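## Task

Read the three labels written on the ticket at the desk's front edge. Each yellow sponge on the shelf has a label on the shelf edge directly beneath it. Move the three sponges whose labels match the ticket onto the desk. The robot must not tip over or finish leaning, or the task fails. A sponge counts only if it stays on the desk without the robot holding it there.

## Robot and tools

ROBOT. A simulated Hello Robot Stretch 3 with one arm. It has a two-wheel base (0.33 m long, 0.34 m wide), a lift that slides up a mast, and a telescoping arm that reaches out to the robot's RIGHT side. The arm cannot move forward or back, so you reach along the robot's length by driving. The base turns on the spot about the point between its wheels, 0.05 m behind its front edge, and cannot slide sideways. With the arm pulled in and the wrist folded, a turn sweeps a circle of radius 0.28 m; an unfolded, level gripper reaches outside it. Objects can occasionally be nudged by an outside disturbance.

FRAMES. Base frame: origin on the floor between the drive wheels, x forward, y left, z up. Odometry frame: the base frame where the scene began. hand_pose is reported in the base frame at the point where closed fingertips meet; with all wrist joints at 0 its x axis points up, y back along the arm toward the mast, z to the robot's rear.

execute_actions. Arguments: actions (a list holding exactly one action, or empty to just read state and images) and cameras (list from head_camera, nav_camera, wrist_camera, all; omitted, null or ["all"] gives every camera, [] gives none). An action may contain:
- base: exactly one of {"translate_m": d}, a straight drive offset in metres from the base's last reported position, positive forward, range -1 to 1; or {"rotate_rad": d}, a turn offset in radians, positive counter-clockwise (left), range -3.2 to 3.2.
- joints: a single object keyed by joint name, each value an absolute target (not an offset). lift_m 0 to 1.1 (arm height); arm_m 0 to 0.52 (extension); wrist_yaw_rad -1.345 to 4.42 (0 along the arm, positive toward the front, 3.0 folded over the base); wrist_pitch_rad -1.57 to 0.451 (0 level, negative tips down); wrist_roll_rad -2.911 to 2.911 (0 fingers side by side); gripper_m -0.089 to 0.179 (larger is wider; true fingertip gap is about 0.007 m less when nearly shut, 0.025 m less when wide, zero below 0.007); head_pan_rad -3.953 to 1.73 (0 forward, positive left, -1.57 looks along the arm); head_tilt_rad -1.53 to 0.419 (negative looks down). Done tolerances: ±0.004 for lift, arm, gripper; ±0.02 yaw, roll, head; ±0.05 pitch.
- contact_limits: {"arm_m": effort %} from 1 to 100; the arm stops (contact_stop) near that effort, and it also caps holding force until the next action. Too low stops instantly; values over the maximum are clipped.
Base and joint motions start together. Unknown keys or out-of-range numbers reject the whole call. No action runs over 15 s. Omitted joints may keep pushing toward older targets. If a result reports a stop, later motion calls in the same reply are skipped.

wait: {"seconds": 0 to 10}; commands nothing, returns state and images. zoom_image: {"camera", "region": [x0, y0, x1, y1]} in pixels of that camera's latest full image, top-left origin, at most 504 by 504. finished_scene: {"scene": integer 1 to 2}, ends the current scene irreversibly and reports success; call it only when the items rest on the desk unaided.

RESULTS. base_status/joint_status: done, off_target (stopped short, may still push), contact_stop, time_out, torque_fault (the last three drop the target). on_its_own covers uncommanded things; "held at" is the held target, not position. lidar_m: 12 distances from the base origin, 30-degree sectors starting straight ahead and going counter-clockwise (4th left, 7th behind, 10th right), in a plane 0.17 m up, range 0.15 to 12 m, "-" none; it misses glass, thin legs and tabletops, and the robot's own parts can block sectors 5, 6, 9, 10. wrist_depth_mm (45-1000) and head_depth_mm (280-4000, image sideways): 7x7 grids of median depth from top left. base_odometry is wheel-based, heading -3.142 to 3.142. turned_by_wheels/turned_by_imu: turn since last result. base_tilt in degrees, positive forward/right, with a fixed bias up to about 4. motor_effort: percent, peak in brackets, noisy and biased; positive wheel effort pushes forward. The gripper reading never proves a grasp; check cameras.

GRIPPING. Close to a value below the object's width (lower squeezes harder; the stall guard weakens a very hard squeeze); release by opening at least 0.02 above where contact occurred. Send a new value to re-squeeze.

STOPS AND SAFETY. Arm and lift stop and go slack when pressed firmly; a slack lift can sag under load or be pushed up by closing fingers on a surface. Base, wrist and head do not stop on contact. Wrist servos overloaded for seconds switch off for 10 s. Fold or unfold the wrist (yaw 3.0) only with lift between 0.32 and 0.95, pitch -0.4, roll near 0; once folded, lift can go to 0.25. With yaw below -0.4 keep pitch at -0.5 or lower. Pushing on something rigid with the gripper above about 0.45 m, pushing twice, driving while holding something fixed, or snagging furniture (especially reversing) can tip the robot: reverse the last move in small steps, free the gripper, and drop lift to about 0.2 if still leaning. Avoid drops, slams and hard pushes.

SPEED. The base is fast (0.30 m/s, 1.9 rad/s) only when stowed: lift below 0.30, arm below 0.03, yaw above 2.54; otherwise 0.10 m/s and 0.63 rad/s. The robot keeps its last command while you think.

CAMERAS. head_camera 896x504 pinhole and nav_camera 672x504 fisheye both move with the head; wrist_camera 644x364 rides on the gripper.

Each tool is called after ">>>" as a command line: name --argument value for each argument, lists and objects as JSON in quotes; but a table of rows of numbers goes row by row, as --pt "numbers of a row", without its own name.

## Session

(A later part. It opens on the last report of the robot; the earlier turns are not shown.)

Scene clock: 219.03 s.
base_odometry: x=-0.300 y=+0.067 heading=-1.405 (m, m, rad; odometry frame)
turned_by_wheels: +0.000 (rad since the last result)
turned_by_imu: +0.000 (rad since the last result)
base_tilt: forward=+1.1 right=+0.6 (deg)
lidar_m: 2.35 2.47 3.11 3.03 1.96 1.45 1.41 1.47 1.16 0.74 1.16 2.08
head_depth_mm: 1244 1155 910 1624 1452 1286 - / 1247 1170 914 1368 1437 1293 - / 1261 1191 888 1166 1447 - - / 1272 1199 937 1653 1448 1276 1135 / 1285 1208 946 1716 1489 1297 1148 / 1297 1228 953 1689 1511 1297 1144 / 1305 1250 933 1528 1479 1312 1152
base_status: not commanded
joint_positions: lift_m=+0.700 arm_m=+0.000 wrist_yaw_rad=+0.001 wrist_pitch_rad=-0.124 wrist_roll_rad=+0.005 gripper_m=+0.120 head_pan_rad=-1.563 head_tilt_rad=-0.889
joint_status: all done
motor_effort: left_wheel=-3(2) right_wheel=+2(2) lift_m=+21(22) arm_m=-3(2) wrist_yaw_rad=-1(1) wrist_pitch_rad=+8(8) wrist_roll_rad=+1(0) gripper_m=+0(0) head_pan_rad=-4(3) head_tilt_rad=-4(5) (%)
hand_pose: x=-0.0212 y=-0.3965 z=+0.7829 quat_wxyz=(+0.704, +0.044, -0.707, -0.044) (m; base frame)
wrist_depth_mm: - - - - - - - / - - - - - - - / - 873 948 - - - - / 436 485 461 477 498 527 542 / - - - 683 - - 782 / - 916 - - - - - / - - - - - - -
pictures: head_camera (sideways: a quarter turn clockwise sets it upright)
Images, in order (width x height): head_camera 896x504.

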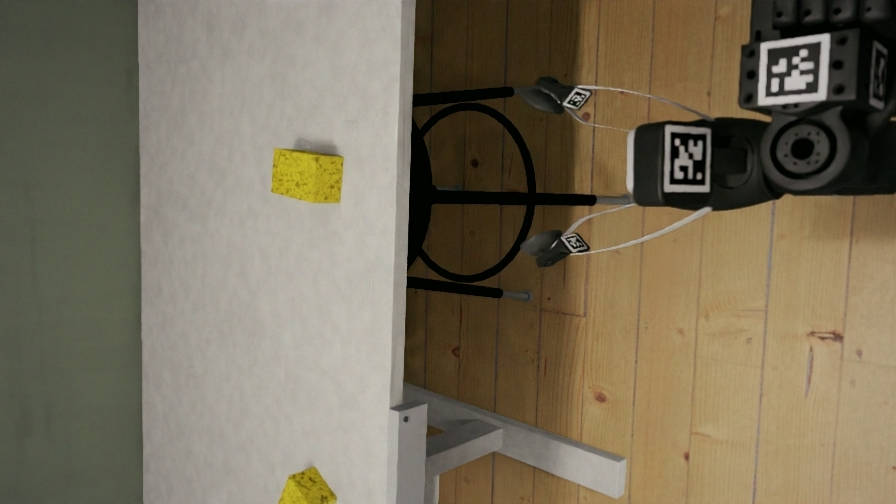

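>>> execute_actions --actions '[{"base": {"rotate_rad": 1.844}, "joints": {"wrist_pitch_rad": -0.4, "wrist_yaw_rad": 2.8, "lift_m": 0.28, "gripper_m": 0.05, "head_pan_rad": 0.0, "head_tilt_rad": -0.5}}]' --cameras '["head_camera"]'

>>> execute_actions --actions '[{"base": {"translate_m": 1.0}}]' --cameras '[]'

>>> execute_actions --actions '[{"base": {"translate_m": 1.0}}]' --cameras '["head_camera"]'

Scene clock: 225.03 s.
base_odometry: x=-0.300 y=+0.067 heading=+0.439 (m, m, rad; odometry frame)
turned_by_wheels: +1.844 (rad since the last result)
turned_by_imu: +1.817 (rad since the last result)
base_tilt: forward=+1.1 right=+0.7 (deg)
lidar_m: 2.68 1.60 1.41 1.41 1.16 0.74 0.74 1.19 2.35 2.36 2.80 3.11
head_depth_mm: 2768 2920 3059 2996 2143 1667 1359 / 2843 3015 3164 3044 2150 1671 1359 / 2935 3067 3273 3040 2172 1686 1362 / 3014 3177 3477 3067 2161 1687 1371 / 2756 2863 3005 2917 2169 1686 1381 / 2284 2387 2497 2587 2193 1692 1386 / 1965 2030 2017 2183 2120 1703 1381
base_status: done
joint_positions: lift_m=+0.280 arm_m=+0.000 wrist_yaw_rad=+2.797 wrist_pitch_rad=-0.416 wrist_roll_rad=+0.005 gripper_m=+0.050 head_pan_rad=-0.007 head_tilt_rad=-0.507
joint_status: all done
motor_effort: left_wheel=-2(8) right_wheel=+3(7) lift_m=+15(19) arm_m=-2(2) wrist_yaw_rad=+3(4) wrist_pitch_rad=+6(10) wrist_roll_rad=+0(0) gripper_m=+0(83) head_pan_rad=+3(43) head_tilt_rad=+2(22) (%)
hand_pose: x=+0.0545 y=+0.0662 z=+0.2933 quat_wxyz=(+0.263, +0.708, +0.025, +0.655) (m; base frame)
wrist_depth_mm: - - - - - - - / - - - - - - - / - 942 917 952 - - - / - 711 712 726 746 758 770 / 540 584 596 594 616 591 613 / 473 - - 487 498 507 507 / - - - 417 416 423 430
pictures: head_camera (sideways: a quarter turn clockwise sets it upright)
Images, in order (width x height): head_camera 896x504.

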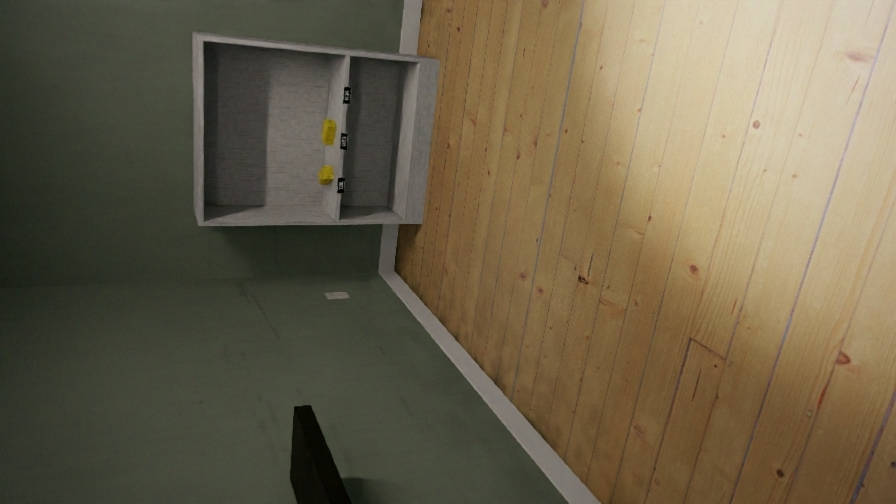

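Scene clock: 230.13 s.
base_odometry: x=+0.605 y=+0.491 heading=+0.439 (m, m, rad; odometry frame)
turned_by_wheels: +0.000 (rad since the last result)
turned_by_imu: -0.001 (rad since the last result)
base_tilt: forward=+1.0 right=+0.6 (deg)
lidar_m: 2.13 1.27 1.11 1.12 1.32 1.97 1.92 2.85 2.65 2.66 2.32 2.05
head_depth_mm: 1932 2044 2169 2328 2142 1662 1353 / 2001 2107 2236 2372 2151 1665 1367 / 2051 2198 2301 2496 2172 1682 1365 / 2147 2285 2455 2676 2167 1678 1371 / 2137 2286 2402 2546 2164 1686 1382 / 1816 1879 1963 2062 2050 1695 1382 / 1554 1617 1670 1726 1790 1699 1383
base_status: done
joint_positions: lift_m=+0.280 arm_m=+0.000 wrist_yaw_rad=+2.798 wrist_pitch_rad=-0.417 wrist_roll_rad=+0.005 gripper_m=+0.050 head_pan_rad=-0.007 head_tilt_rad=-0.506
joint_status: not commanded
motor_effort: left_wheel=-2(10) right_wheel=+2(11) lift_m=+15(15) arm_m=-1(2) wrist_yaw_rad=+2(3) wrist_pitch_rad=+5(6) wrist_roll_rad=+0(0) gripper_m=+0(0) head_pan_rad=+3(2) head_tilt_rad=+3(3) (%)
hand_pose: x=+0.0544 y=+0.0662 z=+0.2932 quat_wxyz=(+0.263, +0.708, +0.025, +0.655) (m; base frame)
wrist_depth_mm: - - - - - - - / - - - - - - - / - 907 936 970 - - - / - 728 719 730 744 744 751 / 545 581 597 580 621 600 604 / 454 - - 491 493 502 508 / - - - 420 420 428 427
pictures: none
No camera images: the call's "cameras" was empty. Leave "cameras" out to get every camera's image.

Scene clock: 235.23 s.
base_odometry: x=+1.510 y=+0.916 heading=+0.439 (m, m, rad; odometry frame)
turned_by_wheels: +0.000 (rad since the last result)
turned_by_imu: -0.001 (rad since the last result)
base_tilt: forward=+1.1 right=+0.6 (deg)
lidar_m: 1.15 0.94 0.83 0.83 0.97 1.75 3.16 3.34 2.95 2.45 1.60 1.14
head_depth_mm: 1131 1213 1244 1336 1377 1489 1351 / 1165 1246 1293 1391 1386 1540 1361 / 1209 1296 1338 1448 1412 1547 1367 / 1243 1341 1306 1371 1442 1551 1369 / 1291 1397 1516 1671 1809 1684 1374 / 1303 1384 1450 1503 1582 1585 1378 / 1150 1188 1229 1277 1326 1379 1347
base_status: done
joint_positions: lift_m=+0.280 arm_m=+0.000 wrist_yaw_rad=+2.798 wrist_pitch_rad=-0.417 wrist_roll_rad=+0.005 gripper_m=+0.050 head_pan_rad=-0.007 head_tilt_rad=-0.506
joint_status: not commanded
motor_effort: left_wheel=-2(10) right_wheel=+2(11) lift_m=+15(15) arm_m=-2(2) wrist_yaw_rad=+3(3) wrist_pitch_rad=+6(5) wrist_roll_rad=+0(1) gripper_m=+0(0) head_pan_rad=+3(3) head_tilt_rad=+2(3) (%)
hand_pose: x=+0.0544 y=+0.0662 z=+0.2931 quat_wxyz=(+0.263, +0.708, +0.025, +0.655) (m; base frame)
wrist_depth_mm: - 748 765 758 778 784 770 / - 813 823 832 841 841 854 / - 859 872 885 907 899 915 / - 696 710 724 746 747 749 / 545 577 599 588 603 604 605 / 463 - - 484 496 506 512 / - - - 418 422 429 431
pictures: head_camera (sideways: a quarter turn clockwise sets it upright)
Images, in order (width x height): head_camera 896x504.

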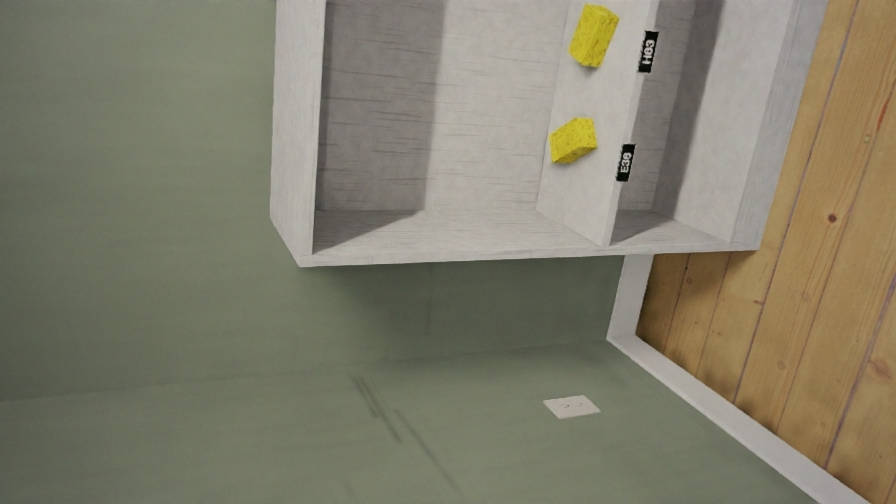

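>>> execute_actions --actions '[{"base": {"rotate_rad": -0.239}}]' --cameras '[]'

>>> execute_actions --actions '[{"base": {"translate_m": 0.52}, "joints": {"head_pan_rad": -1.57, "head_tilt_rad": -0.9}}]' --cameras '[]'

>>> execute_actions --actions '[{"base": {"rotate_rad": 1.537}}]' --cameras '["head_camera"]'

Scene clock: 237.63 s.
base_odometry: x=+1.510 y=+0.916 heading=+0.200 (m, m, rad; odometry frame)
turned_by_wheels: -0.239 (rad since the last result)
turned_by_imu: -0.235 (rad since the last result)
base_tilt: forward=+1.1 right=+0.6 (deg)
lidar_m: 1.34 1.11 0.85 0.83 0.87 1.24 2.92 3.18 3.02 2.59 1.77 1.15
head_depth_mm: 1140 1223 1275 1370 1396 1485 1359 / 1150 1233 1291 1388 1407 1544 1364 / 1163 1249 1306 1401 1352 1542 1369 / 1178 1262 1317 1421 1486 1553 1373 / 1192 1281 1331 1440 1426 1566 1385 / 1209 1297 1205 1300 1439 1596 1381 / 1219 1306 1424 1558 1720 1690 1390
base_status: done
joint_positions: lift_m=+0.280 arm_m=+0.000 wrist_yaw_rad=+2.798 wrist_pitch_rad=-0.417 wrist_roll_rad=+0.005 gripper_m=+0.050 head_pan_rad=-0.007 head_tilt_rad=-0.506
joint_status: not commanded
motor_effort: left_wheel=+2(11) right_wheel=-3(9) lift_m=+15(15) arm_m=-2(2) wrist_yaw_rad=+2(2) wrist_pitch_rad=+5(6) wrist_roll_rad=+1(1) gripper_m=+0(0) head_pan_rad=+3(3) head_tilt_rad=+2(2) (%)
hand_pose: x=+0.0544 y=+0.0662 z=+0.2931 quat_wxyz=(+0.263, +0.708, +0.025, +0.655) (m; base frame)
wrist_depth_mm: - 700 730 792 851 964 - / - 760 778 902 922 - - / - 811 854 875 938 - - / - 696 719 730 745 752 775 / 536 578 579 581 606 600 612 / 469 - - 488 496 501 507 / - - - 421 424 433 431
pictures: none
No camera images: the call's "cameras" was empty. Leave "cameras" out to get every camera's image.

Scene clock: 241.10 s.
base_odometry: x=+2.020 y=+1.019 heading=+0.200 (m, m, rad; odometry frame)
turned_by_wheels: +0.000 (rad since the last result)
turned_by_imu: -0.001 (rad since the last result)
base_tilt: forward=+1.1 right=+0.6 (deg)
lidar_m: 0.82 0.67 0.82 0.80 0.84 1.20 3.45 3.68 3.06 2.30 1.19 0.68
head_depth_mm: 2586 2642 2077 1717 1459 1263 1121 / 2581 2688 2103 1731 1462 1269 1125 / 2423 2507 2110 1737 1466 1279 1133 / 2538 2563 2126 1750 1485 1284 1140 / 2608 2368 2082 1758 1484 1292 1144 / 1983 1629 1792 1781 1496 1302 1144 / 1315 1508 1773 1760 1511 1315 1152
base_status: done
joint_positions: lift_m=+0.280 arm_m=+0.000 wrist_yaw_rad=+2.798 wrist_pitch_rad=-0.417 wrist_roll_rad=+0.005 gripper_m=+0.050 head_pan_rad=-1.563 head_tilt_rad=-0.889
joint_status: all done
motor_effort: left_wheel=+2(14) right_wheel=-3(7) lift_m=+15(15) arm_m=-1(3) wrist_yaw_rad=+3(3) wrist_pitch_rad=+5(5) wrist_roll_rad=+1(1) gripper_m=+0(0) head_pan_rad=-4(44) head_tilt_rad=-4(22) (%)
hand_pose: x=+0.0544 y=+0.0662 z=+0.2931 quat_wxyz=(+0.263, +0.708, +0.026, +0.655) (m; base frame)
wrist_depth_mm: - 671 721 769 855 898 502 / - 738 814 827 880 962 561 / - 778 843 896 966 986 634 / - 718 711 720 721 648 587 / 547 581 595 580 617 604 503 / 468 - - 494 498 495 487 / - - - 424 420 426 431
pictures: none
No camera images: the call's "cameras" was empty. Leave "cameras" out to get every camera's image.

Scene clock: 243.33 s.
base_odometry: x=+2.020 y=+1.019 heading=+1.737 (m, m, rad; odometry frame)
turned_by_wheels: +1.537 (rad since the last result)
turned_by_imu: +1.508 (rad since the last result)
base_tilt: forward=+1.0 right=+0.6 (deg)
lidar_m: 0.80 0.83 1.15 3.33 3.68 3.10 2.29 1.23 0.68 0.82 0.67 0.82
head_depth_mm: 620 791 919 1052 983 1216 1118 / 631 793 927 1062 1012 1229 1126 / 641 801 931 1066 994 1234 1133 / 654 807 944 1073 1022 1241 1134 / 663 811 949 1080 1012 1240 1143 / 674 818 959 1094 1043 1253 1146 / 686 811 902 905 1421 1307 1151
base_status: done
joint_positions: lift_m=+0.280 arm_m=+0.000 wrist_yaw_rad=+2.798 wrist_pitch_rad=-0.417 wrist_roll_rad=+0.005 gripper_m=+0.050 head_pan_rad=-1.563 head_tilt_rad=-0.889
joint_status: not commanded
motor_effort: left_wheel=-2(12) right_wheel=+2(13) lift_m=+15(15) arm_m=-2(2) wrist_yaw_rad=+3(2) wrist_pitch_rad=+5(6) wrist_roll_rad=+1(0) gripper_m=+0(1) head_pan_rad=-4(4) head_tilt_rad=-5(3) (%)
hand_pose: x=+0.0544 y=+0.0662 z=+0.2931 quat_wxyz=(+0.263, +0.708, +0.026, +0.655) (m; base frame)
wrist_depth_mm: - - - - - 860 663 / - - - - - 888 686 / - 904 916 953 - 876 676 / - 700 709 737 757 755 670 / 546 584 597 571 622 600 618 / 461 - - 492 505 503 512 / - - - 430 420 428 430
pictures: head_camera (sideways: a quarter turn clockwise sets it upright)
Images, in order (width x height): head_camera 896x504.

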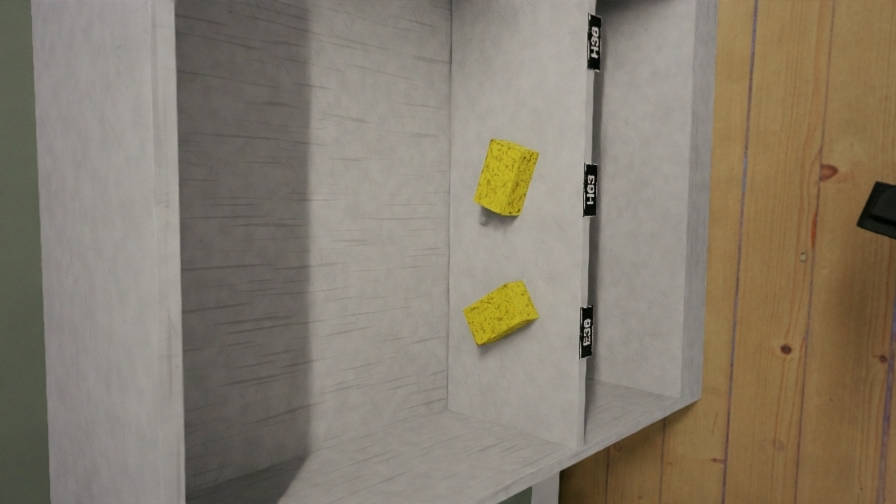

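>>> execute_actions --actions '[{"joints": {"lift_m": 0.34}}]' --cameras '[]'

>>> execute_actions --actions '[{"joints": {"lift_m": 0.42, "wrist_yaw_rad": 0.0, "gripper_m": 0.179}}]' --cameras '[]'

>>> execute_actions --actions '[{"joints": {"wrist_pitch_rad": -0.1, "arm_m": 0.13}}]' --cameras '["head_camera", "wrist_camera"]'

Scene clock: 245.63 s.
base_odometry: x=+2.020 y=+1.019 heading=+1.737 (m, m, rad; odometry frame)
turned_by_wheels: +0.000 (rad since the last result)
turned_by_imu: +0.000 (rad since the last result)
base_tilt: forward=+1.1 right=+0.6 (deg)
lidar_m: 0.80 0.83 1.15 3.34 3.66 3.08 2.29 1.22 0.68 0.82 0.67 0.82
head_depth_mm: 620 790 918 1054 983 1212 1119 / 630 794 929 1059 1013 1223 1125 / 641 799 933 1066 992 1232 1139 / 652 807 943 1076 1025 1238 1139 / 663 810 951 1083 1013 1251 1141 / 675 815 961 1091 1041 1256 1146 / 688 812 903 907 1431 1309 1155
base_status: not commanded
joint_positions: lift_m=+0.340 arm_m=+0.000 wrist_yaw_rad=+2.798 wrist_pitch_rad=-0.417 wrist_roll_rad=+0.005 gripper_m=+0.050 head_pan_rad=-1.563 head_tilt_rad=-0.889
joint_status: all done
motor_effort: left_wheel=-2(3) right_wheel=+2(2) lift_m=+21(22) arm_m=-2(3) wrist_yaw_rad=+2(3) wrist_pitch_rad=+5(6) wrist_roll_rad=+1(0) gripper_m=+0(1) head_pan_rad=-4(4) head_tilt_rad=-4(4) (%)
hand_pose: x=+0.0544 y=+0.0662 z=+0.3527 quat_wxyz=(+0.263, +0.708, +0.026, +0.655) (m; base frame)
wrist_depth_mm: - - - - - 875 657 / - - - - - 865 654 / - - - - - 891 683 / - 788 829 862 844 807 699 / 624 665 663 664 710 685 675 / 542 - - 557 565 572 583 / 467 - - 478 483 498 491
pictures: none
No camera images: the call's "cameras" was empty. Leave "cameras" out to get every camera's image.

Scene clock: 248.03 s.
base_odometry: x=+2.020 y=+1.019 heading=+1.737 (m, m, rad; odometry frame)
turned_by_wheels: +0.000 (rad since the last result)
turned_by_imu: +0.000 (rad since the last result)
base_tilt: forward=+1.0 right=+0.6 (deg)
lidar_m: 0.80 0.83 1.15 3.35 3.66 3.08 2.29 1.23 0.68 0.82 0.67 0.82
head_depth_mm: 620 789 919 1051 984 1213 1120 / 631 794 923 1063 1011 1221 1144 / 640 800 935 1062 995 1229 - / 652 807 943 1074 1028 1234 1140 / 663 813 953 1085 1012 1243 1137 / 676 815 957 1090 1039 1254 1150 / 687 812 899 906 1419 1309 1155
base_status: not commanded
joint_positions: lift_m=+0.420 arm_m=+0.000 wrist_yaw_rad=+0.003 wrist_pitch_rad=-0.417 wrist_roll_rad=+0.005 gripper_m=+0.179 head_pan_rad=-1.563 head_tilt_rad=-0.889
joint_status: all done
motor_effort: left_wheel=-3(2) right_wheel=+3(2) lift_m=+21(23) arm_m=-2(2) wrist_yaw_rad=-2(5) wrist_pitch_rad=+6(5) wrist_roll_rad=+0(0) gripper_m=+0(86) head_pan_rad=-3(4) head_tilt_rad=-4(4) (%)
hand_pose: x=-0.0209 y=-0.3697 z=+0.4327 quat_wxyz=(+0.690, +0.147, -0.693, -0.146) (m; base frame)
wrist_depth_mm: 426 492 492 385 510 490 430 / 320 327 334 348 360 381 383 / 428 597 608 609 596 314 365 / 442 640 666 672 675 631 414 / 454 594 636 639 639 621 433 / 626 524 523 527 534 548 669 / 524 530 535 526 523 525 573
pictures: none
No camera images: the call's "cameras" was empty. Leave "cameras" out to get every camera's image.

Scene clock: 250.23 s.
base_odometry: x=+2.020 y=+1.019 heading=+1.737 (m, m, rad; odometry frame)
turned_by_wheels: +0.000 (rad since the last result)
turned_by_imu: +0.000 (rad since the last result)
base_tilt: forward=+1.1 right=+0.6 (deg)
lidar_m: 0.80 0.83 1.15 3.34 3.66 3.09 2.30 1.23 0.68 0.82 0.67 0.82
head_depth_mm: 621 787 920 1052 983 1212 1137 / 631 797 926 1058 1011 1223 1099 / 641 800 934 1063 994 1232 1117 / 654 806 941 1077 1026 1240 1140 / 663 808 950 1082 1013 1245 1145 / 672 818 958 1091 1042 1255 1149 / 685 813 899 906 1422 1308 1157
base_status: not commanded
joint_positions: lift_m=+0.420 arm_m=+0.130 wrist_yaw_rad=+0.002 wrist_pitch_rad=-0.124 wrist_roll_rad=+0.005 gripper_m=+0.179 head_pan_rad=-1.563 head_tilt_rad=-0.889
joint_status: all done
motor_effort: left_wheel=-2(2) right_wheel=+2(2) lift_m=+21(21) arm_m=+3(3) wrist_yaw_rad=-1(2) wrist_pitch_rad=+8(9) wrist_roll_rad=+1(0) gripper_m=+0(1) head_pan_rad=-3(4) head_tilt_rad=-4(4) (%)
hand_pose: x=-0.0210 y=-0.5260 z=+0.5029 quat_wxyz=(+0.704, +0.045, -0.707, -0.044) (m; base frame)
wrist_depth_mm: 398 400 397 394 395 387 387 / 415 418 417 405 408 406 406 / 423 434 435 435 425 429 416 / 396 292 418 292 444 439 398 / 267 274 280 280 290 312 309 / - 209 208 212 215 219 226 / 462 552 534 529 539 536 205
pictures: head_camera (sideways: a quarter turn clockwise sets it upright), wrist_camera
Images, in order (width x height): head_camera 896x504, wrist_camera 644x364.

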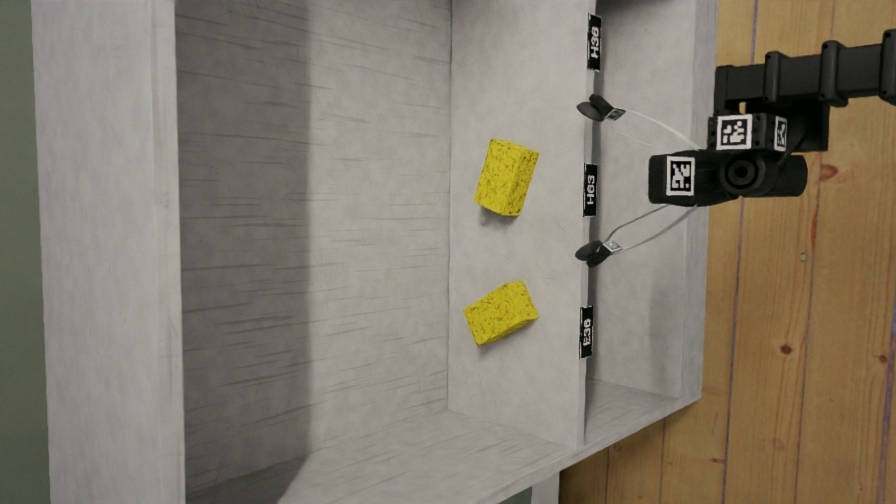

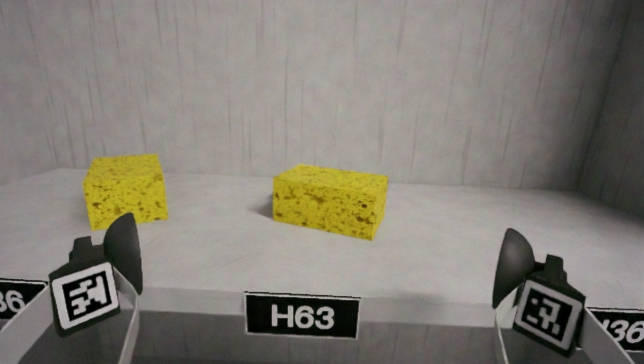

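>>> execute_actions --actions '[{"joints": {"arm_m": 0.29, "lift_m": 0.412}}]' --cameras '["wrist_camera"]'

Scene clock: 253.57 s.
base_odometry: x=+2.020 y=+1.019 heading=+1.737 (m, m, rad; odometry frame)
turned_by_wheels: +0.000 (rad since the last result)
turned_by_imu: +0.000 (rad since the last result)
base_tilt: forward=+1.1 right=+0.6 (deg)
lidar_m: 0.80 0.83 1.15 3.34 3.65 3.07 2.29 1.23 0.68 0.82 0.67 0.83
head_depth_mm: 620 790 919 1053 984 1211 1122 / 630 795 928 1058 990 1228 1125 / 640 798 932 1065 989 1232 1134 / 652 803 940 1077 1030 1242 1136 / 663 812 950 1078 1010 1244 1146 / 673 816 956 1091 1038 1250 1147 / 685 815 899 905 1420 1310 1155
base_status: not commanded
joint_positions: lift_m=+0.412 arm_m=+0.290 wrist_yaw_rad=+0.002 wrist_pitch_rad=-0.124 wrist_roll_rad=+0.005 gripper_m=+0.179 head_pan_rad=-1.563 head_tilt_rad=-0.889
joint_status: all done
motor_effort: left_wheel=-3(3) right_wheel=+3(2) lift_m=+15(17) arm_m=+3(3) wrist_yaw_rad=-1(1) wrist_pitch_rad=+7(8) wrist_roll_rad=+0(0) gripper_m=+0(0) head_pan_rad=-4(4) head_tilt_rad=-4(4) (%)
hand_pose: x=-0.0211 y=-0.6860 z=+0.4954 quat_wxyz=(+0.704, +0.044, -0.707, -0.044) (m; base frame)
wrist_depth_mm: 254 252 251 251 249 246 247 / 267 265 264 263 259 259 257 / 280 278 276 275 273 272 269 / 292 291 292 287 289 285 283 / 247 270 256 170 273 287 288 / - 192 141 129 130 206 210 / 144 152 146 130 116 158 164
pictures: wrist_camera
Images, in order (width x height): wrist_camera 644x364.

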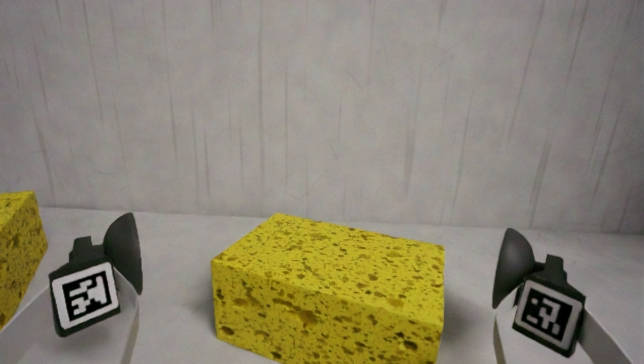

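>>> execute_actions --actions '[{"joints": {"gripper_m": 0.05}}]' --cameras '["wrist_camera"]'

Scene clock: 256.00 s.
base_odometry: x=+2.020 y=+1.019 heading=+1.737 (m, m, rad; odometry frame)
turned_by_wheels: +0.000 (rad since the last result)
turned_by_imu: +0.000 (rad since the last result)
base_tilt: forward=+1.1 right=+0.7 (deg)
lidar_m: 0.80 0.83 1.15 3.35 3.67 3.08 2.28 1.23 0.68 0.82 0.67 0.83
head_depth_mm: 618 789 922 1058 981 1215 1124 / 631 793 925 1060 993 1225 1130 / 641 799 934 1066 993 1233 1132 / 651 806 942 1079 1025 1241 1137 / 663 810 949 1079 1013 1243 1143 / 673 817 957 1093 1040 1258 1143 / 686 813 900 907 1427 1308 1150
base_status: not commanded
joint_positions: lift_m=+0.412 arm_m=+0.290 wrist_yaw_rad=+0.002 wrist_pitch_rad=-0.122 wrist_roll_rad=+0.005 gripper_m=+0.051 head_pan_rad=-1.563 head_tilt_rad=-0.889
joint_status: all done
motor_effort: left_wheel=-3(2) right_wheel=+2(3) lift_m=+15(15) arm_m=+3(3) wrist_yaw_rad=-1(1) wrist_pitch_rad=+7(8) wrist_roll_rad=+0(1) gripper_m=-23(99) head_pan_rad=-4(3) head_tilt_rad=-5(4) (%)
hand_pose: x=-0.0211 y=-0.6861 z=+0.4959 quat_wxyz=(+0.704, +0.044, -0.707, -0.043) (m; base frame)
wrist_depth_mm: 251 250 250 252 250 246 243 / 266 264 262 262 259 257 256 / 281 277 274 274 272 269 270 / 293 291 288 288 286 284 284 / 236 259 181 171 277 286 290 / 189 199 136 126 128 209 210 / 156 153 142 125 115 161 165
pictures: wrist_camera
Images, in order (width x height): wrist_camera 644x364.

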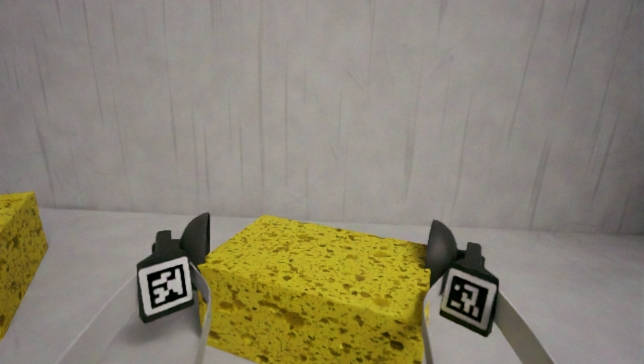

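>>> execute_actions --actions '[{"joints": {"lift_m": 0.447}}]' --cameras '[]'

>>> execute_actions --actions '[{"joints": {"arm_m": 0.0}}]' --cameras '["wrist_camera"]'

Scene clock: 259.93 s.
base_odometry: x=+2.020 y=+1.019 heading=+1.737 (m, m, rad; odometry frame)
turned_by_wheels: +0.000 (rad since the last result)
turned_by_imu: +0.000 (rad since the last result)
base_tilt: forward=+1.1 right=+0.7 (deg)
lidar_m: 0.80 0.83 1.15 3.37 3.67 3.07 2.29 1.23 0.68 0.82 0.67 0.82
head_depth_mm: 620 788 920 1059 981 1210 1130 / 632 794 925 1061 992 1221 1125 / 641 798 934 1048 - 1225 1129 / 651 804 943 1080 1025 1239 1133 / 662 808 951 1087 1013 1249 1143 / 674 815 962 1091 1042 1254 1145 / 686 814 898 904 1426 1307 1156
base_status: not commanded
joint_positions: lift_m=+0.447 arm_m=+0.290 wrist_yaw_rad=+0.002 wrist_pitch_rad=-0.122 wrist_roll_rad=+0.005 gripper_m=+0.057 head_pan_rad=-1.563 head_tilt_rad=-0.889
joint_status: all done
on_its_own: gripper_m is held at +0.056, not at your +0.050, by its stall guard, which is not easing now
motor_effort: left_wheel=-2(3) right_wheel=+2(2) lift_m=+21(22) arm_m=+3(3) wrist_yaw_rad=-1(1) wrist_pitch_rad=+7(7) wrist_roll_rad=+0(0) gripper_m=-21(20) head_pan_rad=-3(4) head_tilt_rad=-4(6) (%)
hand_pose: x=-0.0211 y=-0.6861 z=+0.5305 quat_wxyz=(+0.704, +0.044, -0.707, -0.043) (m; base frame)
wrist_depth_mm: 253 253 251 249 245 247 245 / 265 263 264 260 260 260 258 / 280 274 276 274 272 275 269 / 296 291 290 291 287 283 282 / 303 303 180 171 296 299 299 / 230 250 135 126 128 266 270 / 200 193 143 125 115 199 211
pictures: none
No camera images: the call's "cameras" was empty. Leave "cameras" out to get every camera's image.

Scene clock: 263.30 s.
base_odometry: x=+2.020 y=+1.019 heading=+1.737 (m, m, rad; odometry frame)
turned_by_wheels: +0.000 (rad since the last result)
turned_by_imu: +0.000 (rad since the last result)
base_tilt: forward=+1.1 right=+0.6 (deg)
lidar_m: 0.80 0.83 1.15 3.33 3.66 3.08 2.29 1.23 0.68 0.82 0.67 0.83
head_depth_mm: 621 789 919 1053 983 1213 1130 / 630 794 923 1061 1011 1220 1142 / 641 801 933 1069 997 794 - / 653 805 941 1078 1025 1241 1140 / 662 813 953 1080 1014 1248 1142 / 674 817 957 1092 1045 1252 1152 / 685 812 900 905 1421 1314 1152
base_status: not commanded
joint_positions: lift_m=+0.447 arm_m=+0.000 wrist_yaw_rad=+0.001 wrist_pitch_rad=-0.122 wrist_roll_rad=+0.005 gripper_m=+0.057 head_pan_rad=-1.563 head_tilt_rad=-0.889
joint_status: all done
on_its_own: gripper_m is held at +0.056, not at your +0.050, by its stall guard, which is not easing now
motor_effort: left_wheel=-2(3) right_wheel=+2(3) lift_m=+21(21) arm_m=-1(4) wrist_yaw_rad=-1(1) wrist_pitch_rad=+7(7) wrist_roll_rad=+0(0) gripper_m=-21(21) head_pan_rad=-3(4) head_tilt_rad=-3(4) (%)
hand_pose: x=-0.0212 y=-0.3966 z=+0.5305 quat_wxyz=(+0.704, +0.044, -0.707, -0.043) (m; base frame)
wrist_depth_mm: 421 516 507 513 501 504 422 / 426 544 536 540 525 525 421 / 437 562 567 559 544 545 421 / 427 445 465 525 559 547 413 / 372 337 181 172 356 363 375 / 445 576 136 127 129 500 394 / 441 617 142 125 115 615 406
pictures: wrist_camera
Images, in order (width x height): wrist_camera 644x364.

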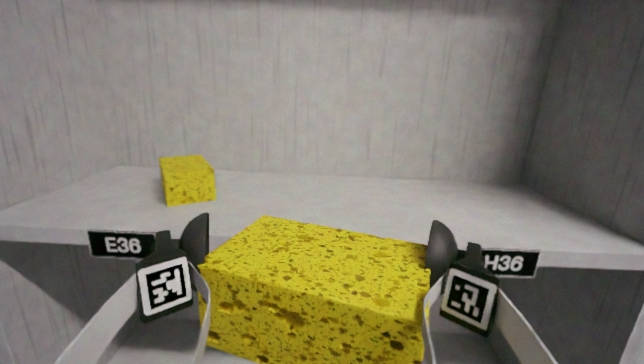

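>>> execute_actions --actions '[{"base": {"rotate_rad": 1.64}, "joints": {"wrist_pitch_rad": -0.4, "wrist_yaw_rad": 2.7, "lift_m": 0.33, "head_pan_rad": 0.0, "head_tilt_rad": -0.5}}]' --cameras '[]'

>>> execute_actions --actions '[{"joints": {"lift_m": 0.28}}]' --cameras '["head_camera", "wrist_camera"]'

>>> execute_actions --actions '[{"base": {"translate_m": 1.0}}]' --cameras '[]'

>>> execute_actions --actions '[{"base": {"translate_m": 1.0}}]' --cameras '["head_camera"]'

Scene clock: 269.07 s.
base_odometry: x=+2.020 y=+1.019 heading=-2.906 (m, m, rad; odometry frame)
turned_by_wheels: +1.640 (rad since the last result)
turned_by_imu: +1.616 (rad since the last result)
base_tilt: forward=+1.1 right=+0.6 (deg)
lidar_m: 3.67 3.87 3.03 2.30 1.15 0.68 0.82 0.67 0.81 0.80 0.85 1.25
head_depth_mm: 3228 3413 3694 3018 2138 1661 1359 / 3270 3509 3694 3027 2147 1662 1365 / 3287 3548 3870 3057 2152 1685 1362 / 3339 3600 3866 3013 2166 1678 1375 / 3436 3669 3964 3067 2185 1689 1373 / 3436 3703 - 3097 2192 1697 1381 / 3471 3745 - 3134 2207 1695 1380
base_status: done
joint_positions: lift_m=+0.330 arm_m=+0.000 wrist_yaw_rad=+2.697 wrist_pitch_rad=-0.417 wrist_roll_rad=+0.005 gripper_m=+0.057 head_pan_rad=-0.007 head_tilt_rad=-0.507
joint_status: all done
on_its_own: gripper_m is held at +0.056, not at your +0.050, by its stall guard, which is not easing now
motor_effort: left_wheel=-3(8) right_wheel=+3(7) lift_m=+15(20) arm_m=-1(3) wrist_yaw_rad=+4(5) wrist_pitch_rad=+5(4) wrist_roll_rad=+1(0) gripper_m=-21(21) head_pan_rad=+3(43) head_tilt_rad=+3(22) (%)
hand_pose: x=+0.0753 y=+0.0576 z=+0.3432 quat_wxyz=(+0.295, +0.708, -0.010, +0.641) (m; base frame)
wrist_depth_mm: - - - - - - - / - - - - - - - / - - - - - - - / - 791 808 796 848 837 845 / - 657 182 169 665 666 657 / - - 136 126 128 561 564 / 447 - 140 125 115 471 486
pictures: none
No camera images: the call's "cameras" was empty. Leave "cameras" out to get every camera's image.

Scene clock: 270.37 s.
base_odometry: x=+2.020 y=+1.019 heading=-2.906 (m, m, rad; odometry frame)
turned_by_wheels: +0.000 (rad since the last result)
turned_by_imu: +0.000 (rad since the last result)
base_tilt: forward=+1.1 right=+0.5 (deg)
lidar_m: 3.67 3.88 3.02 2.29 1.15 0.68 0.82 0.67 0.81 0.80 0.85 1.25
head_depth_mm: 3210 3410 3683 2989 2140 1667 1361 / 3251 3471 3701 3040 2156 1665 1360 / 3285 3573 3833 3046 2157 1664 1363 / 3351 3641 3895 3074 2173 1684 1374 / 3427 3666 3952 3089 2179 1688 1383 / 3474 3684 - 3114 2190 1695 1376 / 3521 3802 - 3145 2203 1701 1384
base_status: not commanded
joint_positions: lift_m=+0.280 arm_m=+0.000 wrist_yaw_rad=+2.697 wrist_pitch_rad=-0.418 wrist_roll_rad=+0.005 gripper_m=+0.057 head_pan_rad=-0.007 head_tilt_rad=-0.507
joint_status: all done
on_its_own: gripper_m is held at +0.056, not at your +0.050, by its stall guard, which is not easing now
motor_effort: left_wheel=-3(2) right_wheel=+3(3) lift_m=+15(16) arm_m=-3(2) wrist_yaw_rad=+3(3) wrist_pitch_rad=+6(6) wrist_roll_rad=+0(0) gripper_m=-20(20) head_pan_rad=+2(3) head_tilt_rad=+3(2) (%)
hand_pose: x=+0.0752 y=+0.0575 z=+0.2930 quat_wxyz=(+0.296, +0.708, -0.010, +0.641) (m; base frame)
wrist_depth_mm: - - - - - - - / - - - - - - - / 907 912 956 970 - - - / - 690 713 726 733 759 778 / - 574 182 171 592 600 619 / - - 135 127 128 494 505 / - - 140 125 115 414 429
pictures: head_camera (sideways: a quarter turn clockwise sets it upright), wrist_camera
Images, in order (width x height): head_camera 896x504, wrist_camera 644x364.

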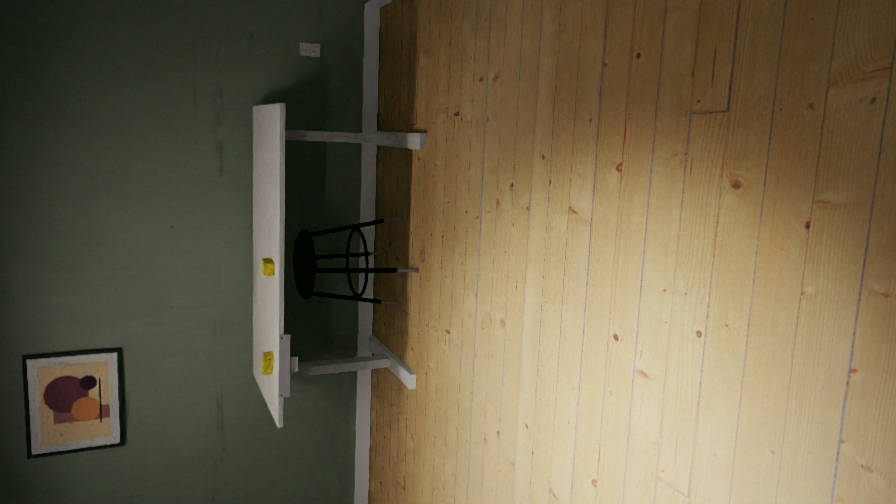

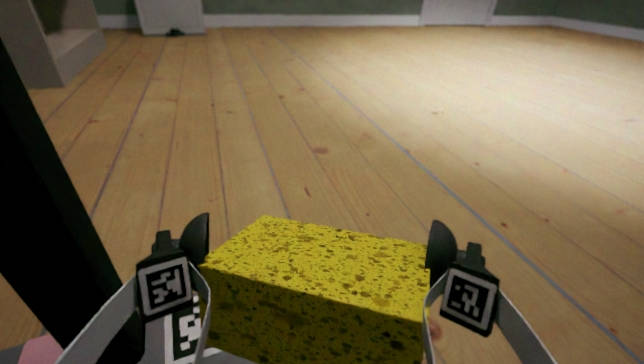

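Scene clock: 275.47 s.
base_odometry: x=+1.047 y=+0.787 heading=-2.907 (m, m, rad; odometry frame)
turned_by_wheels: +0.000 (rad since the last result)
turned_by_imu: -0.001 (rad since the last result)
base_tilt: forward=+1.1 right=+0.6 (deg)
lidar_m: 2.43 2.70 2.93 2.89 2.06 1.59 1.63 1.16 0.90 0.89 0.95 1.39
head_depth_mm: 2384 2564 2747 2864 2157 1660 1357 / 2427 2611 2677 2856 2152 1669 1360 / 2446 2642 2740 2979 2168 1676 1362 / 2466 2686 2595 2896 2171 1687 1376 / 2508 2730 2628 2917 2178 1695 1376 / 2549 2762 2867 2924 2199 1690 1378 / 2575 2805 2952 3135 2210 1697 1396
base_status: done
joint_positions: lift_m=+0.280 arm_m=+0.000 wrist_yaw_rad=+2.698 wrist_pitch_rad=-0.418 wrist_roll_rad=+0.005 gripper_m=+0.057 head_pan_rad=-0.007 head_tilt_rad=-0.506
joint_status: not commanded
on_its_own: gripper_m is held at +0.056, not at your +0.050, by its stall guard, which is not easing now
motor_effort: left_wheel=-2(10) right_wheel=+2(12) lift_m=+15(15) arm_m=-2(2) wrist_yaw_rad=+3(3) wrist_pitch_rad=+6(6) wrist_roll_rad=+0(0) gripper_m=-20(20) head_pan_rad=+2(2) head_tilt_rad=+2(3) (%)
hand_pose: x=+0.0751 y=+0.0575 z=+0.2929 quat_wxyz=(+0.296, +0.708, -0.010, +0.641) (m; base frame)
wrist_depth_mm: - - - - - - - / - - - - - - - / 908 891 961 953 - - - / - 704 708 721 735 751 761 / - 590 182 171 596 611 607 / - - 136 126 128 501 502 / - - 140 125 116 416 429
pictures: none
No camera images: the call's "cameras" was empty. Leave "cameras" out to get every camera's image.

Scene clock: 280.57 s.
base_odometry: x=+0.075 y=+0.554 heading=-2.907 (m, m, rad; odometry frame)
turned_by_wheels: +0.000 (rad since the last result)
turned_by_imu: -0.001 (rad since the last result)
base_tilt: forward=+1.1 right=+0.6 (deg)
lidar_m: 1.42 1.55 2.82 2.77 2.99 2.85 2.58 1.28 0.99 0.98 1.04 1.53
head_depth_mm: 1543 1657 1765 1343 2008 1665 1357 / 1564 1678 1784 1351 2060 1668 1359 / 1592 1708 1833 1353 2121 1684 1365 / 1617 1729 1860 1371 2097 1676 1375 / 1631 1766 1880 1467 2024 1641 1382 / 1654 1799 1928 1486 2097 1689 1388 / 1693 1817 1947 1492 2211 1703 1382
base_status: done
joint_positions: lift_m=+0.280 arm_m=+0.000 wrist_yaw_rad=+2.698 wrist_pitch_rad=-0.418 wrist_roll_rad=+0.005 gripper_m=+0.057 head_pan_rad=-0.007 head_tilt_rad=-0.506
joint_status: not commanded
on_its_own: gripper_m is held at +0.056, not at your +0.050, by its stall guard, which is not easing now
motor_effort: left_wheel=-2(9) right_wheel=+2(11) lift_m=+15(15) arm_m=-2(2) wrist_yaw_rad=+3(3) wrist_pitch_rad=+6(6) wrist_roll_rad=+1(0) gripper_m=-20(21) head_pan_rad=+3(3) head_tilt_rad=+2(3) (%)
hand_pose: x=+0.0751 y=+0.0575 z=+0.2929 quat_wxyz=(+0.296, +0.708, -0.010, +0.641) (m; base frame)
wrist_depth_mm: - - - - - - - / - - - - - - - / 900 955 914 979 - - - / - 699 708 707 735 759 769 / - 568 180 171 594 599 618 / - - 137 127 128 497 502 / - - 139 125 115 421 436
pictures: head_camera (sideways: a quarter turn clockwise sets it upright)
Images, in order (width x height): head_camera 896x504.

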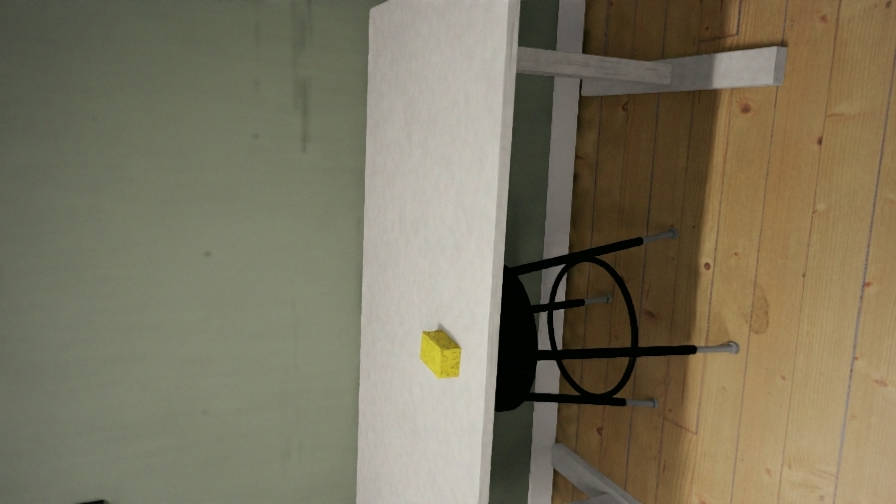

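>>> execute_actions --actions '[{"base": {"translate_m": 0.45}, "joints": {"head_pan_rad": -1.57, "head_tilt_rad": -0.9}}]' --cameras '[]'

>>> execute_actions --actions '[{"base": {"rotate_rad": 1.49}}]' --cameras '["head_camera"]'

>>> execute_actions --actions '[{"joints": {"lift_m": 0.34}}]' --cameras '[]'

>>> execute_actions --actions '[{"joints": {"lift_m": 0.74, "wrist_yaw_rad": 0.0}}]' --cameras '[]'

>>> execute_actions --actions '[{"joints": {"lift_m": 0.72, "wrist_pitch_rad": -0.1, "arm_m": 0.40}}]' --cameras '["head_camera", "wrist_camera"]'

Scene clock: 284.80 s.
base_odometry: x=-0.363 y=+0.449 heading=-2.907 (m, m, rad; odometry frame)
turned_by_wheels: +0.000 (rad since the last result)
turned_by_imu: -0.001 (rad since the last result)
base_tilt: forward=+1.1 right=+0.5 (deg)
lidar_m: 0.96 0.84 2.26 2.74 2.94 3.26 3.00 1.33 1.04 1.02 1.09 1.01
head_depth_mm: 854 973 1128 1346 1454 1268 1119 / 864 985 1150 1376 1457 1272 1128 / 880 1006 1172 1416 1475 1280 1138 / 892 1023 1197 1444 1489 1288 1136 / 906 1041 1223 1485 1492 1293 1144 / 922 1060 1249 1531 1505 1299 1145 / 938 1077 1275 1558 1520 1306 1154
base_status: done
joint_positions: lift_m=+0.280 arm_m=+0.000 wrist_yaw_rad=+2.698 wrist_pitch_rad=-0.418 wrist_roll_rad=+0.005 gripper_m=+0.057 head_pan_rad=-1.563 head_tilt_rad=-0.889
joint_status: all done
on_its_own: gripper_m is held at +0.056, not at your +0.050, by its stall guard, which is not easing now
motor_effort: left_wheel=-2(10) right_wheel=+2(11) lift_m=+15(15) arm_m=-2(1) wrist_yaw_rad=+3(3) wrist_pitch_rad=+6(6) wrist_roll_rad=+0(1) gripper_m=-21(20) head_pan_rad=-4(44) head_tilt_rad=-4(24) (%)
hand_pose: x=+0.0750 y=+0.0575 z=+0.2929 quat_wxyz=(+0.296, +0.708, -0.010, +0.641) (m; base frame)
wrist_depth_mm: - - - - - - - / - - - - - - - / 884 897 894 941 - - - / - 697 692 708 731 747 756 / - 577 180 171 580 605 623 / - - 135 126 128 498 502 / - - 139 125 115 411 427
pictures: none
No camera images: the call's "cameras" was empty. Leave "cameras" out to get every camera's image.

Scene clock: 287.00 s.
base_odometry: x=-0.363 y=+0.449 heading=-1.417 (m, m, rad; odometry frame)
turned_by_wheels: +1.490 (rad since the last result)
turned_by_imu: +1.462 (rad since the last result)
base_tilt: forward=+1.0 right=+0.6 (deg)
lidar_m: 2.74 2.86 3.25 3.02 1.44 1.05 1.02 1.06 1.01 0.96 0.84 1.43
head_depth_mm: 1242 1157 906 1596 1454 1266 1121 / 1250 1168 916 1598 1451 1276 1125 / 1255 1183 923 1651 1474 1280 1141 / 1266 1205 936 1666 1482 1284 1139 / 1279 1211 942 1636 1492 1292 1145 / 1281 1229 954 1655 1472 1307 1148 / 1295 1246 914 1658 1510 1309 1151
base_status: done
joint_positions: lift_m=+0.280 arm_m=+0.000 wrist_yaw_rad=+2.698 wrist_pitch_rad=-0.418 wrist_roll_rad=+0.005 gripper_m=+0.057 head_pan_rad=-1.563 head_tilt_rad=-0.889
joint_status: not commanded
on_its_own: gripper_m is held at +0.056, not at your +0.050, by its stall guard, which is not easing now
motor_effort: left_wheel=-2(11) right_wheel=+2(12) lift_m=+15(15) arm_m=-2(2) wrist_yaw_rad=+2(3) wrist_pitch_rad=+6(6) wrist_roll_rad=+1(0) gripper_m=-21(20) head_pan_rad=-4(4) head_tilt_rad=-3(4) (%)
hand_pose: x=+0.0750 y=+0.0575 z=+0.2929 quat_wxyz=(+0.296, +0.708, -0.010, +0.641) (m; base frame)
wrist_depth_mm: - - - - - - - / - - - - - - - / 893 910 934 967 - - - / - 700 720 726 764 780 762 / - 581 182 171 609 595 610 / - - 136 126 128 502 500 / - - 139 125 116 420 425
pictures: head_camera (sideways: a quarter turn clockwise sets it upright)
Images, in order (width x height): head_camera 896x504.

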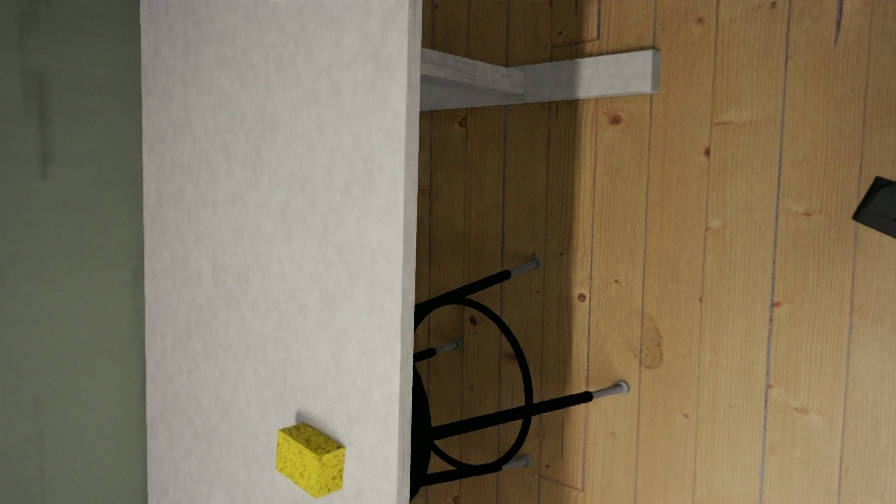

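Scene clock: 288.37 s.
base_odometry: x=-0.363 y=+0.449 heading=-1.417 (m, m, rad; odometry frame)
turned_by_wheels: +0.000 (rad since the last result)
turned_by_imu: +0.000 (rad since the last result)
base_tilt: forward=+1.1 right=+0.6 (deg)
lidar_m: 2.73 2.87 3.27 3.05 1.44 1.05 1.02 1.06 1.01 0.96 0.84 1.43
head_depth_mm: 1240 1154 910 1594 1454 1269 1123 / 1248 1171 915 1595 1449 1270 1127 / 1260 1185 927 1650 1474 1278 1144 / 1267 1199 934 1665 1482 1288 1140 / 1281 1217 944 1627 1489 1294 1144 / 1285 1230 953 1648 1475 1300 1146 / 1297 1235 917 1651 1511 1305 1150
base_status: not commanded
joint_positions: lift_m=+0.340 arm_m=+0.000 wrist_yaw_rad=+2.698 wrist_pitch_rad=-0.418 wrist_roll_rad=+0.005 gripper_m=+0.057 head_pan_rad=-1.563 head_tilt_rad=-0.889
joint_status: all done
on_its_own: gripper_m is held at +0.056, not at your +0.050, by its stall guard, which is not easing now
motor_effort: left_wheel=-2(3) right_wheel=+3(2) lift_m=+21(21) arm_m=-2(2) wrist_yaw_rad=+2(2) wrist_pitch_rad=+6(6) wrist_roll_rad=+0(1) gripper_m=-21(21) head_pan_rad=-4(4) head_tilt_rad=-4(4) (%)
hand_pose: x=+0.0750 y=+0.0575 z=+0.3525 quat_wxyz=(+0.296, +0.708, -0.009, +0.641) (m; base frame)
wrist_depth_mm: - - - - - - - / - - - - - - - / - - - - - - - / - 806 823 826 858 855 884 / - 673 181 171 686 686 697 / - - 136 126 128 566 577 / 458 - 139 125 115 472 497
pictures: none
No camera images: the call's "cameras" was empty. Leave "cameras" out to get every camera's image.

Scene clock: 292.83 s.
base_odometry: x=-0.363 y=+0.449 heading=-1.417 (m, m, rad; odometry frame)
turned_by_wheels: +0.000 (rad since the last result)
turned_by_imu: +0.000 (rad since the last result)
base_tilt: forward=+1.1 right=+0.6 (deg)
lidar_m: 2.74 2.86 3.26 3.06 1.44 1.05 1.02 1.06 1.02 0.96 0.84 1.43
head_depth_mm: 1244 1158 910 1599 1455 1297 - / 1250 1173 915 1599 1460 1293 - / 1254 1184 927 1655 1066 - 1115 / 1266 1197 929 1667 1501 1290 1138 / 1277 1211 944 1636 1489 1292 1144 / 1285 1225 952 1650 1469 1294 1148 / 1293 1243 913 1661 1516 1307 1155
base_status: not commanded
joint_positions: lift_m=+0.740 arm_m=+0.000 wrist_yaw_rad=+0.003 wrist_pitch_rad=-0.418 wrist_roll_rad=+0.005 gripper_m=+0.057 head_pan_rad=-1.563 head_tilt_rad=-0.889
joint_status: all done
on_its_own: gripper_m is held at +0.056, not at your +0.050, by its stall guard, which is not easing now
motor_effort: left_wheel=-3(3) right_wheel=+3(3) lift_m=+21(25) arm_m=-2(2) wrist_yaw_rad=-2(2) wrist_pitch_rad=+6(6) wrist_roll_rad=+0(0) gripper_m=-21(20) head_pan_rad=-4(3) head_tilt_rad=-4(5) (%)
hand_pose: x=-0.0210 y=-0.3696 z=+0.7525 quat_wxyz=(+0.690, +0.147, -0.693, -0.147) (m; base frame)
wrist_depth_mm: 860 930 987 - - - - / 480 493 508 535 544 563 - / - 638 709 - 425 424 957 / - - - - - - - / - - 181 170 - - - / - - 136 126 129 - - / 849 814 142 125 115 885 900
pictures: none
No camera images: the call's "cameras" was empty. Leave "cameras" out to get every camera's image.

Scene clock: 296.97 s.
base_odometry: x=-0.363 y=+0.449 heading=-1.417 (m, m, rad; odometry frame)
turned_by_wheels: +0.000 (rad since the last result)
turned_by_imu: +0.000 (rad since the last result)
base_tilt: forward=+1.1 right=+0.6 (deg)
lidar_m: 2.73 2.87 3.26 3.05 1.44 1.05 1.02 1.06 1.01 0.96 0.84 1.43
head_depth_mm: 1241 1154 936 - - 1241 1119 / 1248 1170 - 1642 1454 1272 1124 / 1257 1185 873 1686 1467 1279 1134 / 1269 1202 930 1664 1486 1286 1137 / 1272 1214 946 1632 1493 1296 1142 / 1282 1223 951 1649 1472 1301 1151 / 1293 1241 913 1658 1502 1307 1150
base_status: not commanded
joint_positions: lift_m=+0.720 arm_m=+0.400 wrist_yaw_rad=+0.001 wrist_pitch_rad=-0.125 wrist_roll_rad=+0.005 gripper_m=+0.057 head_pan_rad=-1.563 head_tilt_rad=-0.889
joint_status: all done
on_its_own: gripper_m is held at +0.056, not at your +0.050, by its stall guard, which is not easing now
motor_effort: left_wheel=-2(3) right_wheel=+2(3) lift_m=+15(17) arm_m=+3(5) wrist_yaw_rad=-1(2) wrist_pitch_rad=+8(6) wrist_roll_rad=+0(0) gripper_m=-20(20) head_pan_rad=-4(4) head_tilt_rad=-4(4) (%)
hand_pose: x=-0.0211 y=-0.7960 z=+0.8030 quat_wxyz=(+0.704, +0.045, -0.707, -0.044) (m; base frame)
wrist_depth_mm: 729 714 715 700 696 697 689 / 751 747 732 724 741 726 713 / 793 780 763 784 762 761 758 / 483 503 509 538 554 585 801 / 327 342 181 170 368 371 380 / 250 256 136 126 128 274 273 / 206 197 142 125 115 204 215
pictures: head_camera (sideways: a quarter turn clockwise sets it upright), wrist_camera
Images, in order (width x height): head_camera 896x504, wrist_camera 644x364.

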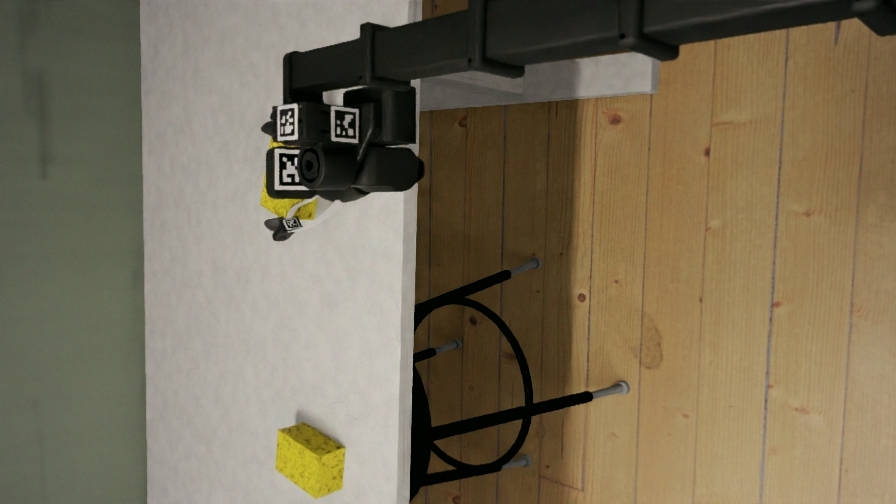

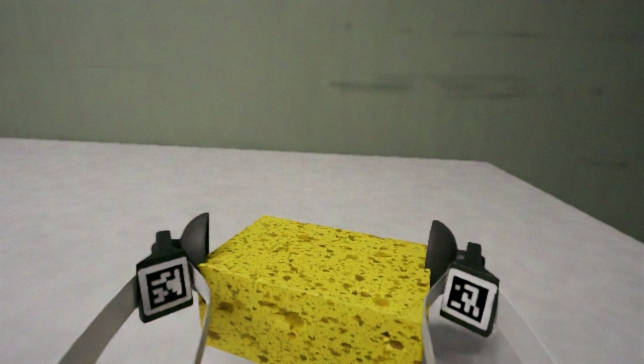

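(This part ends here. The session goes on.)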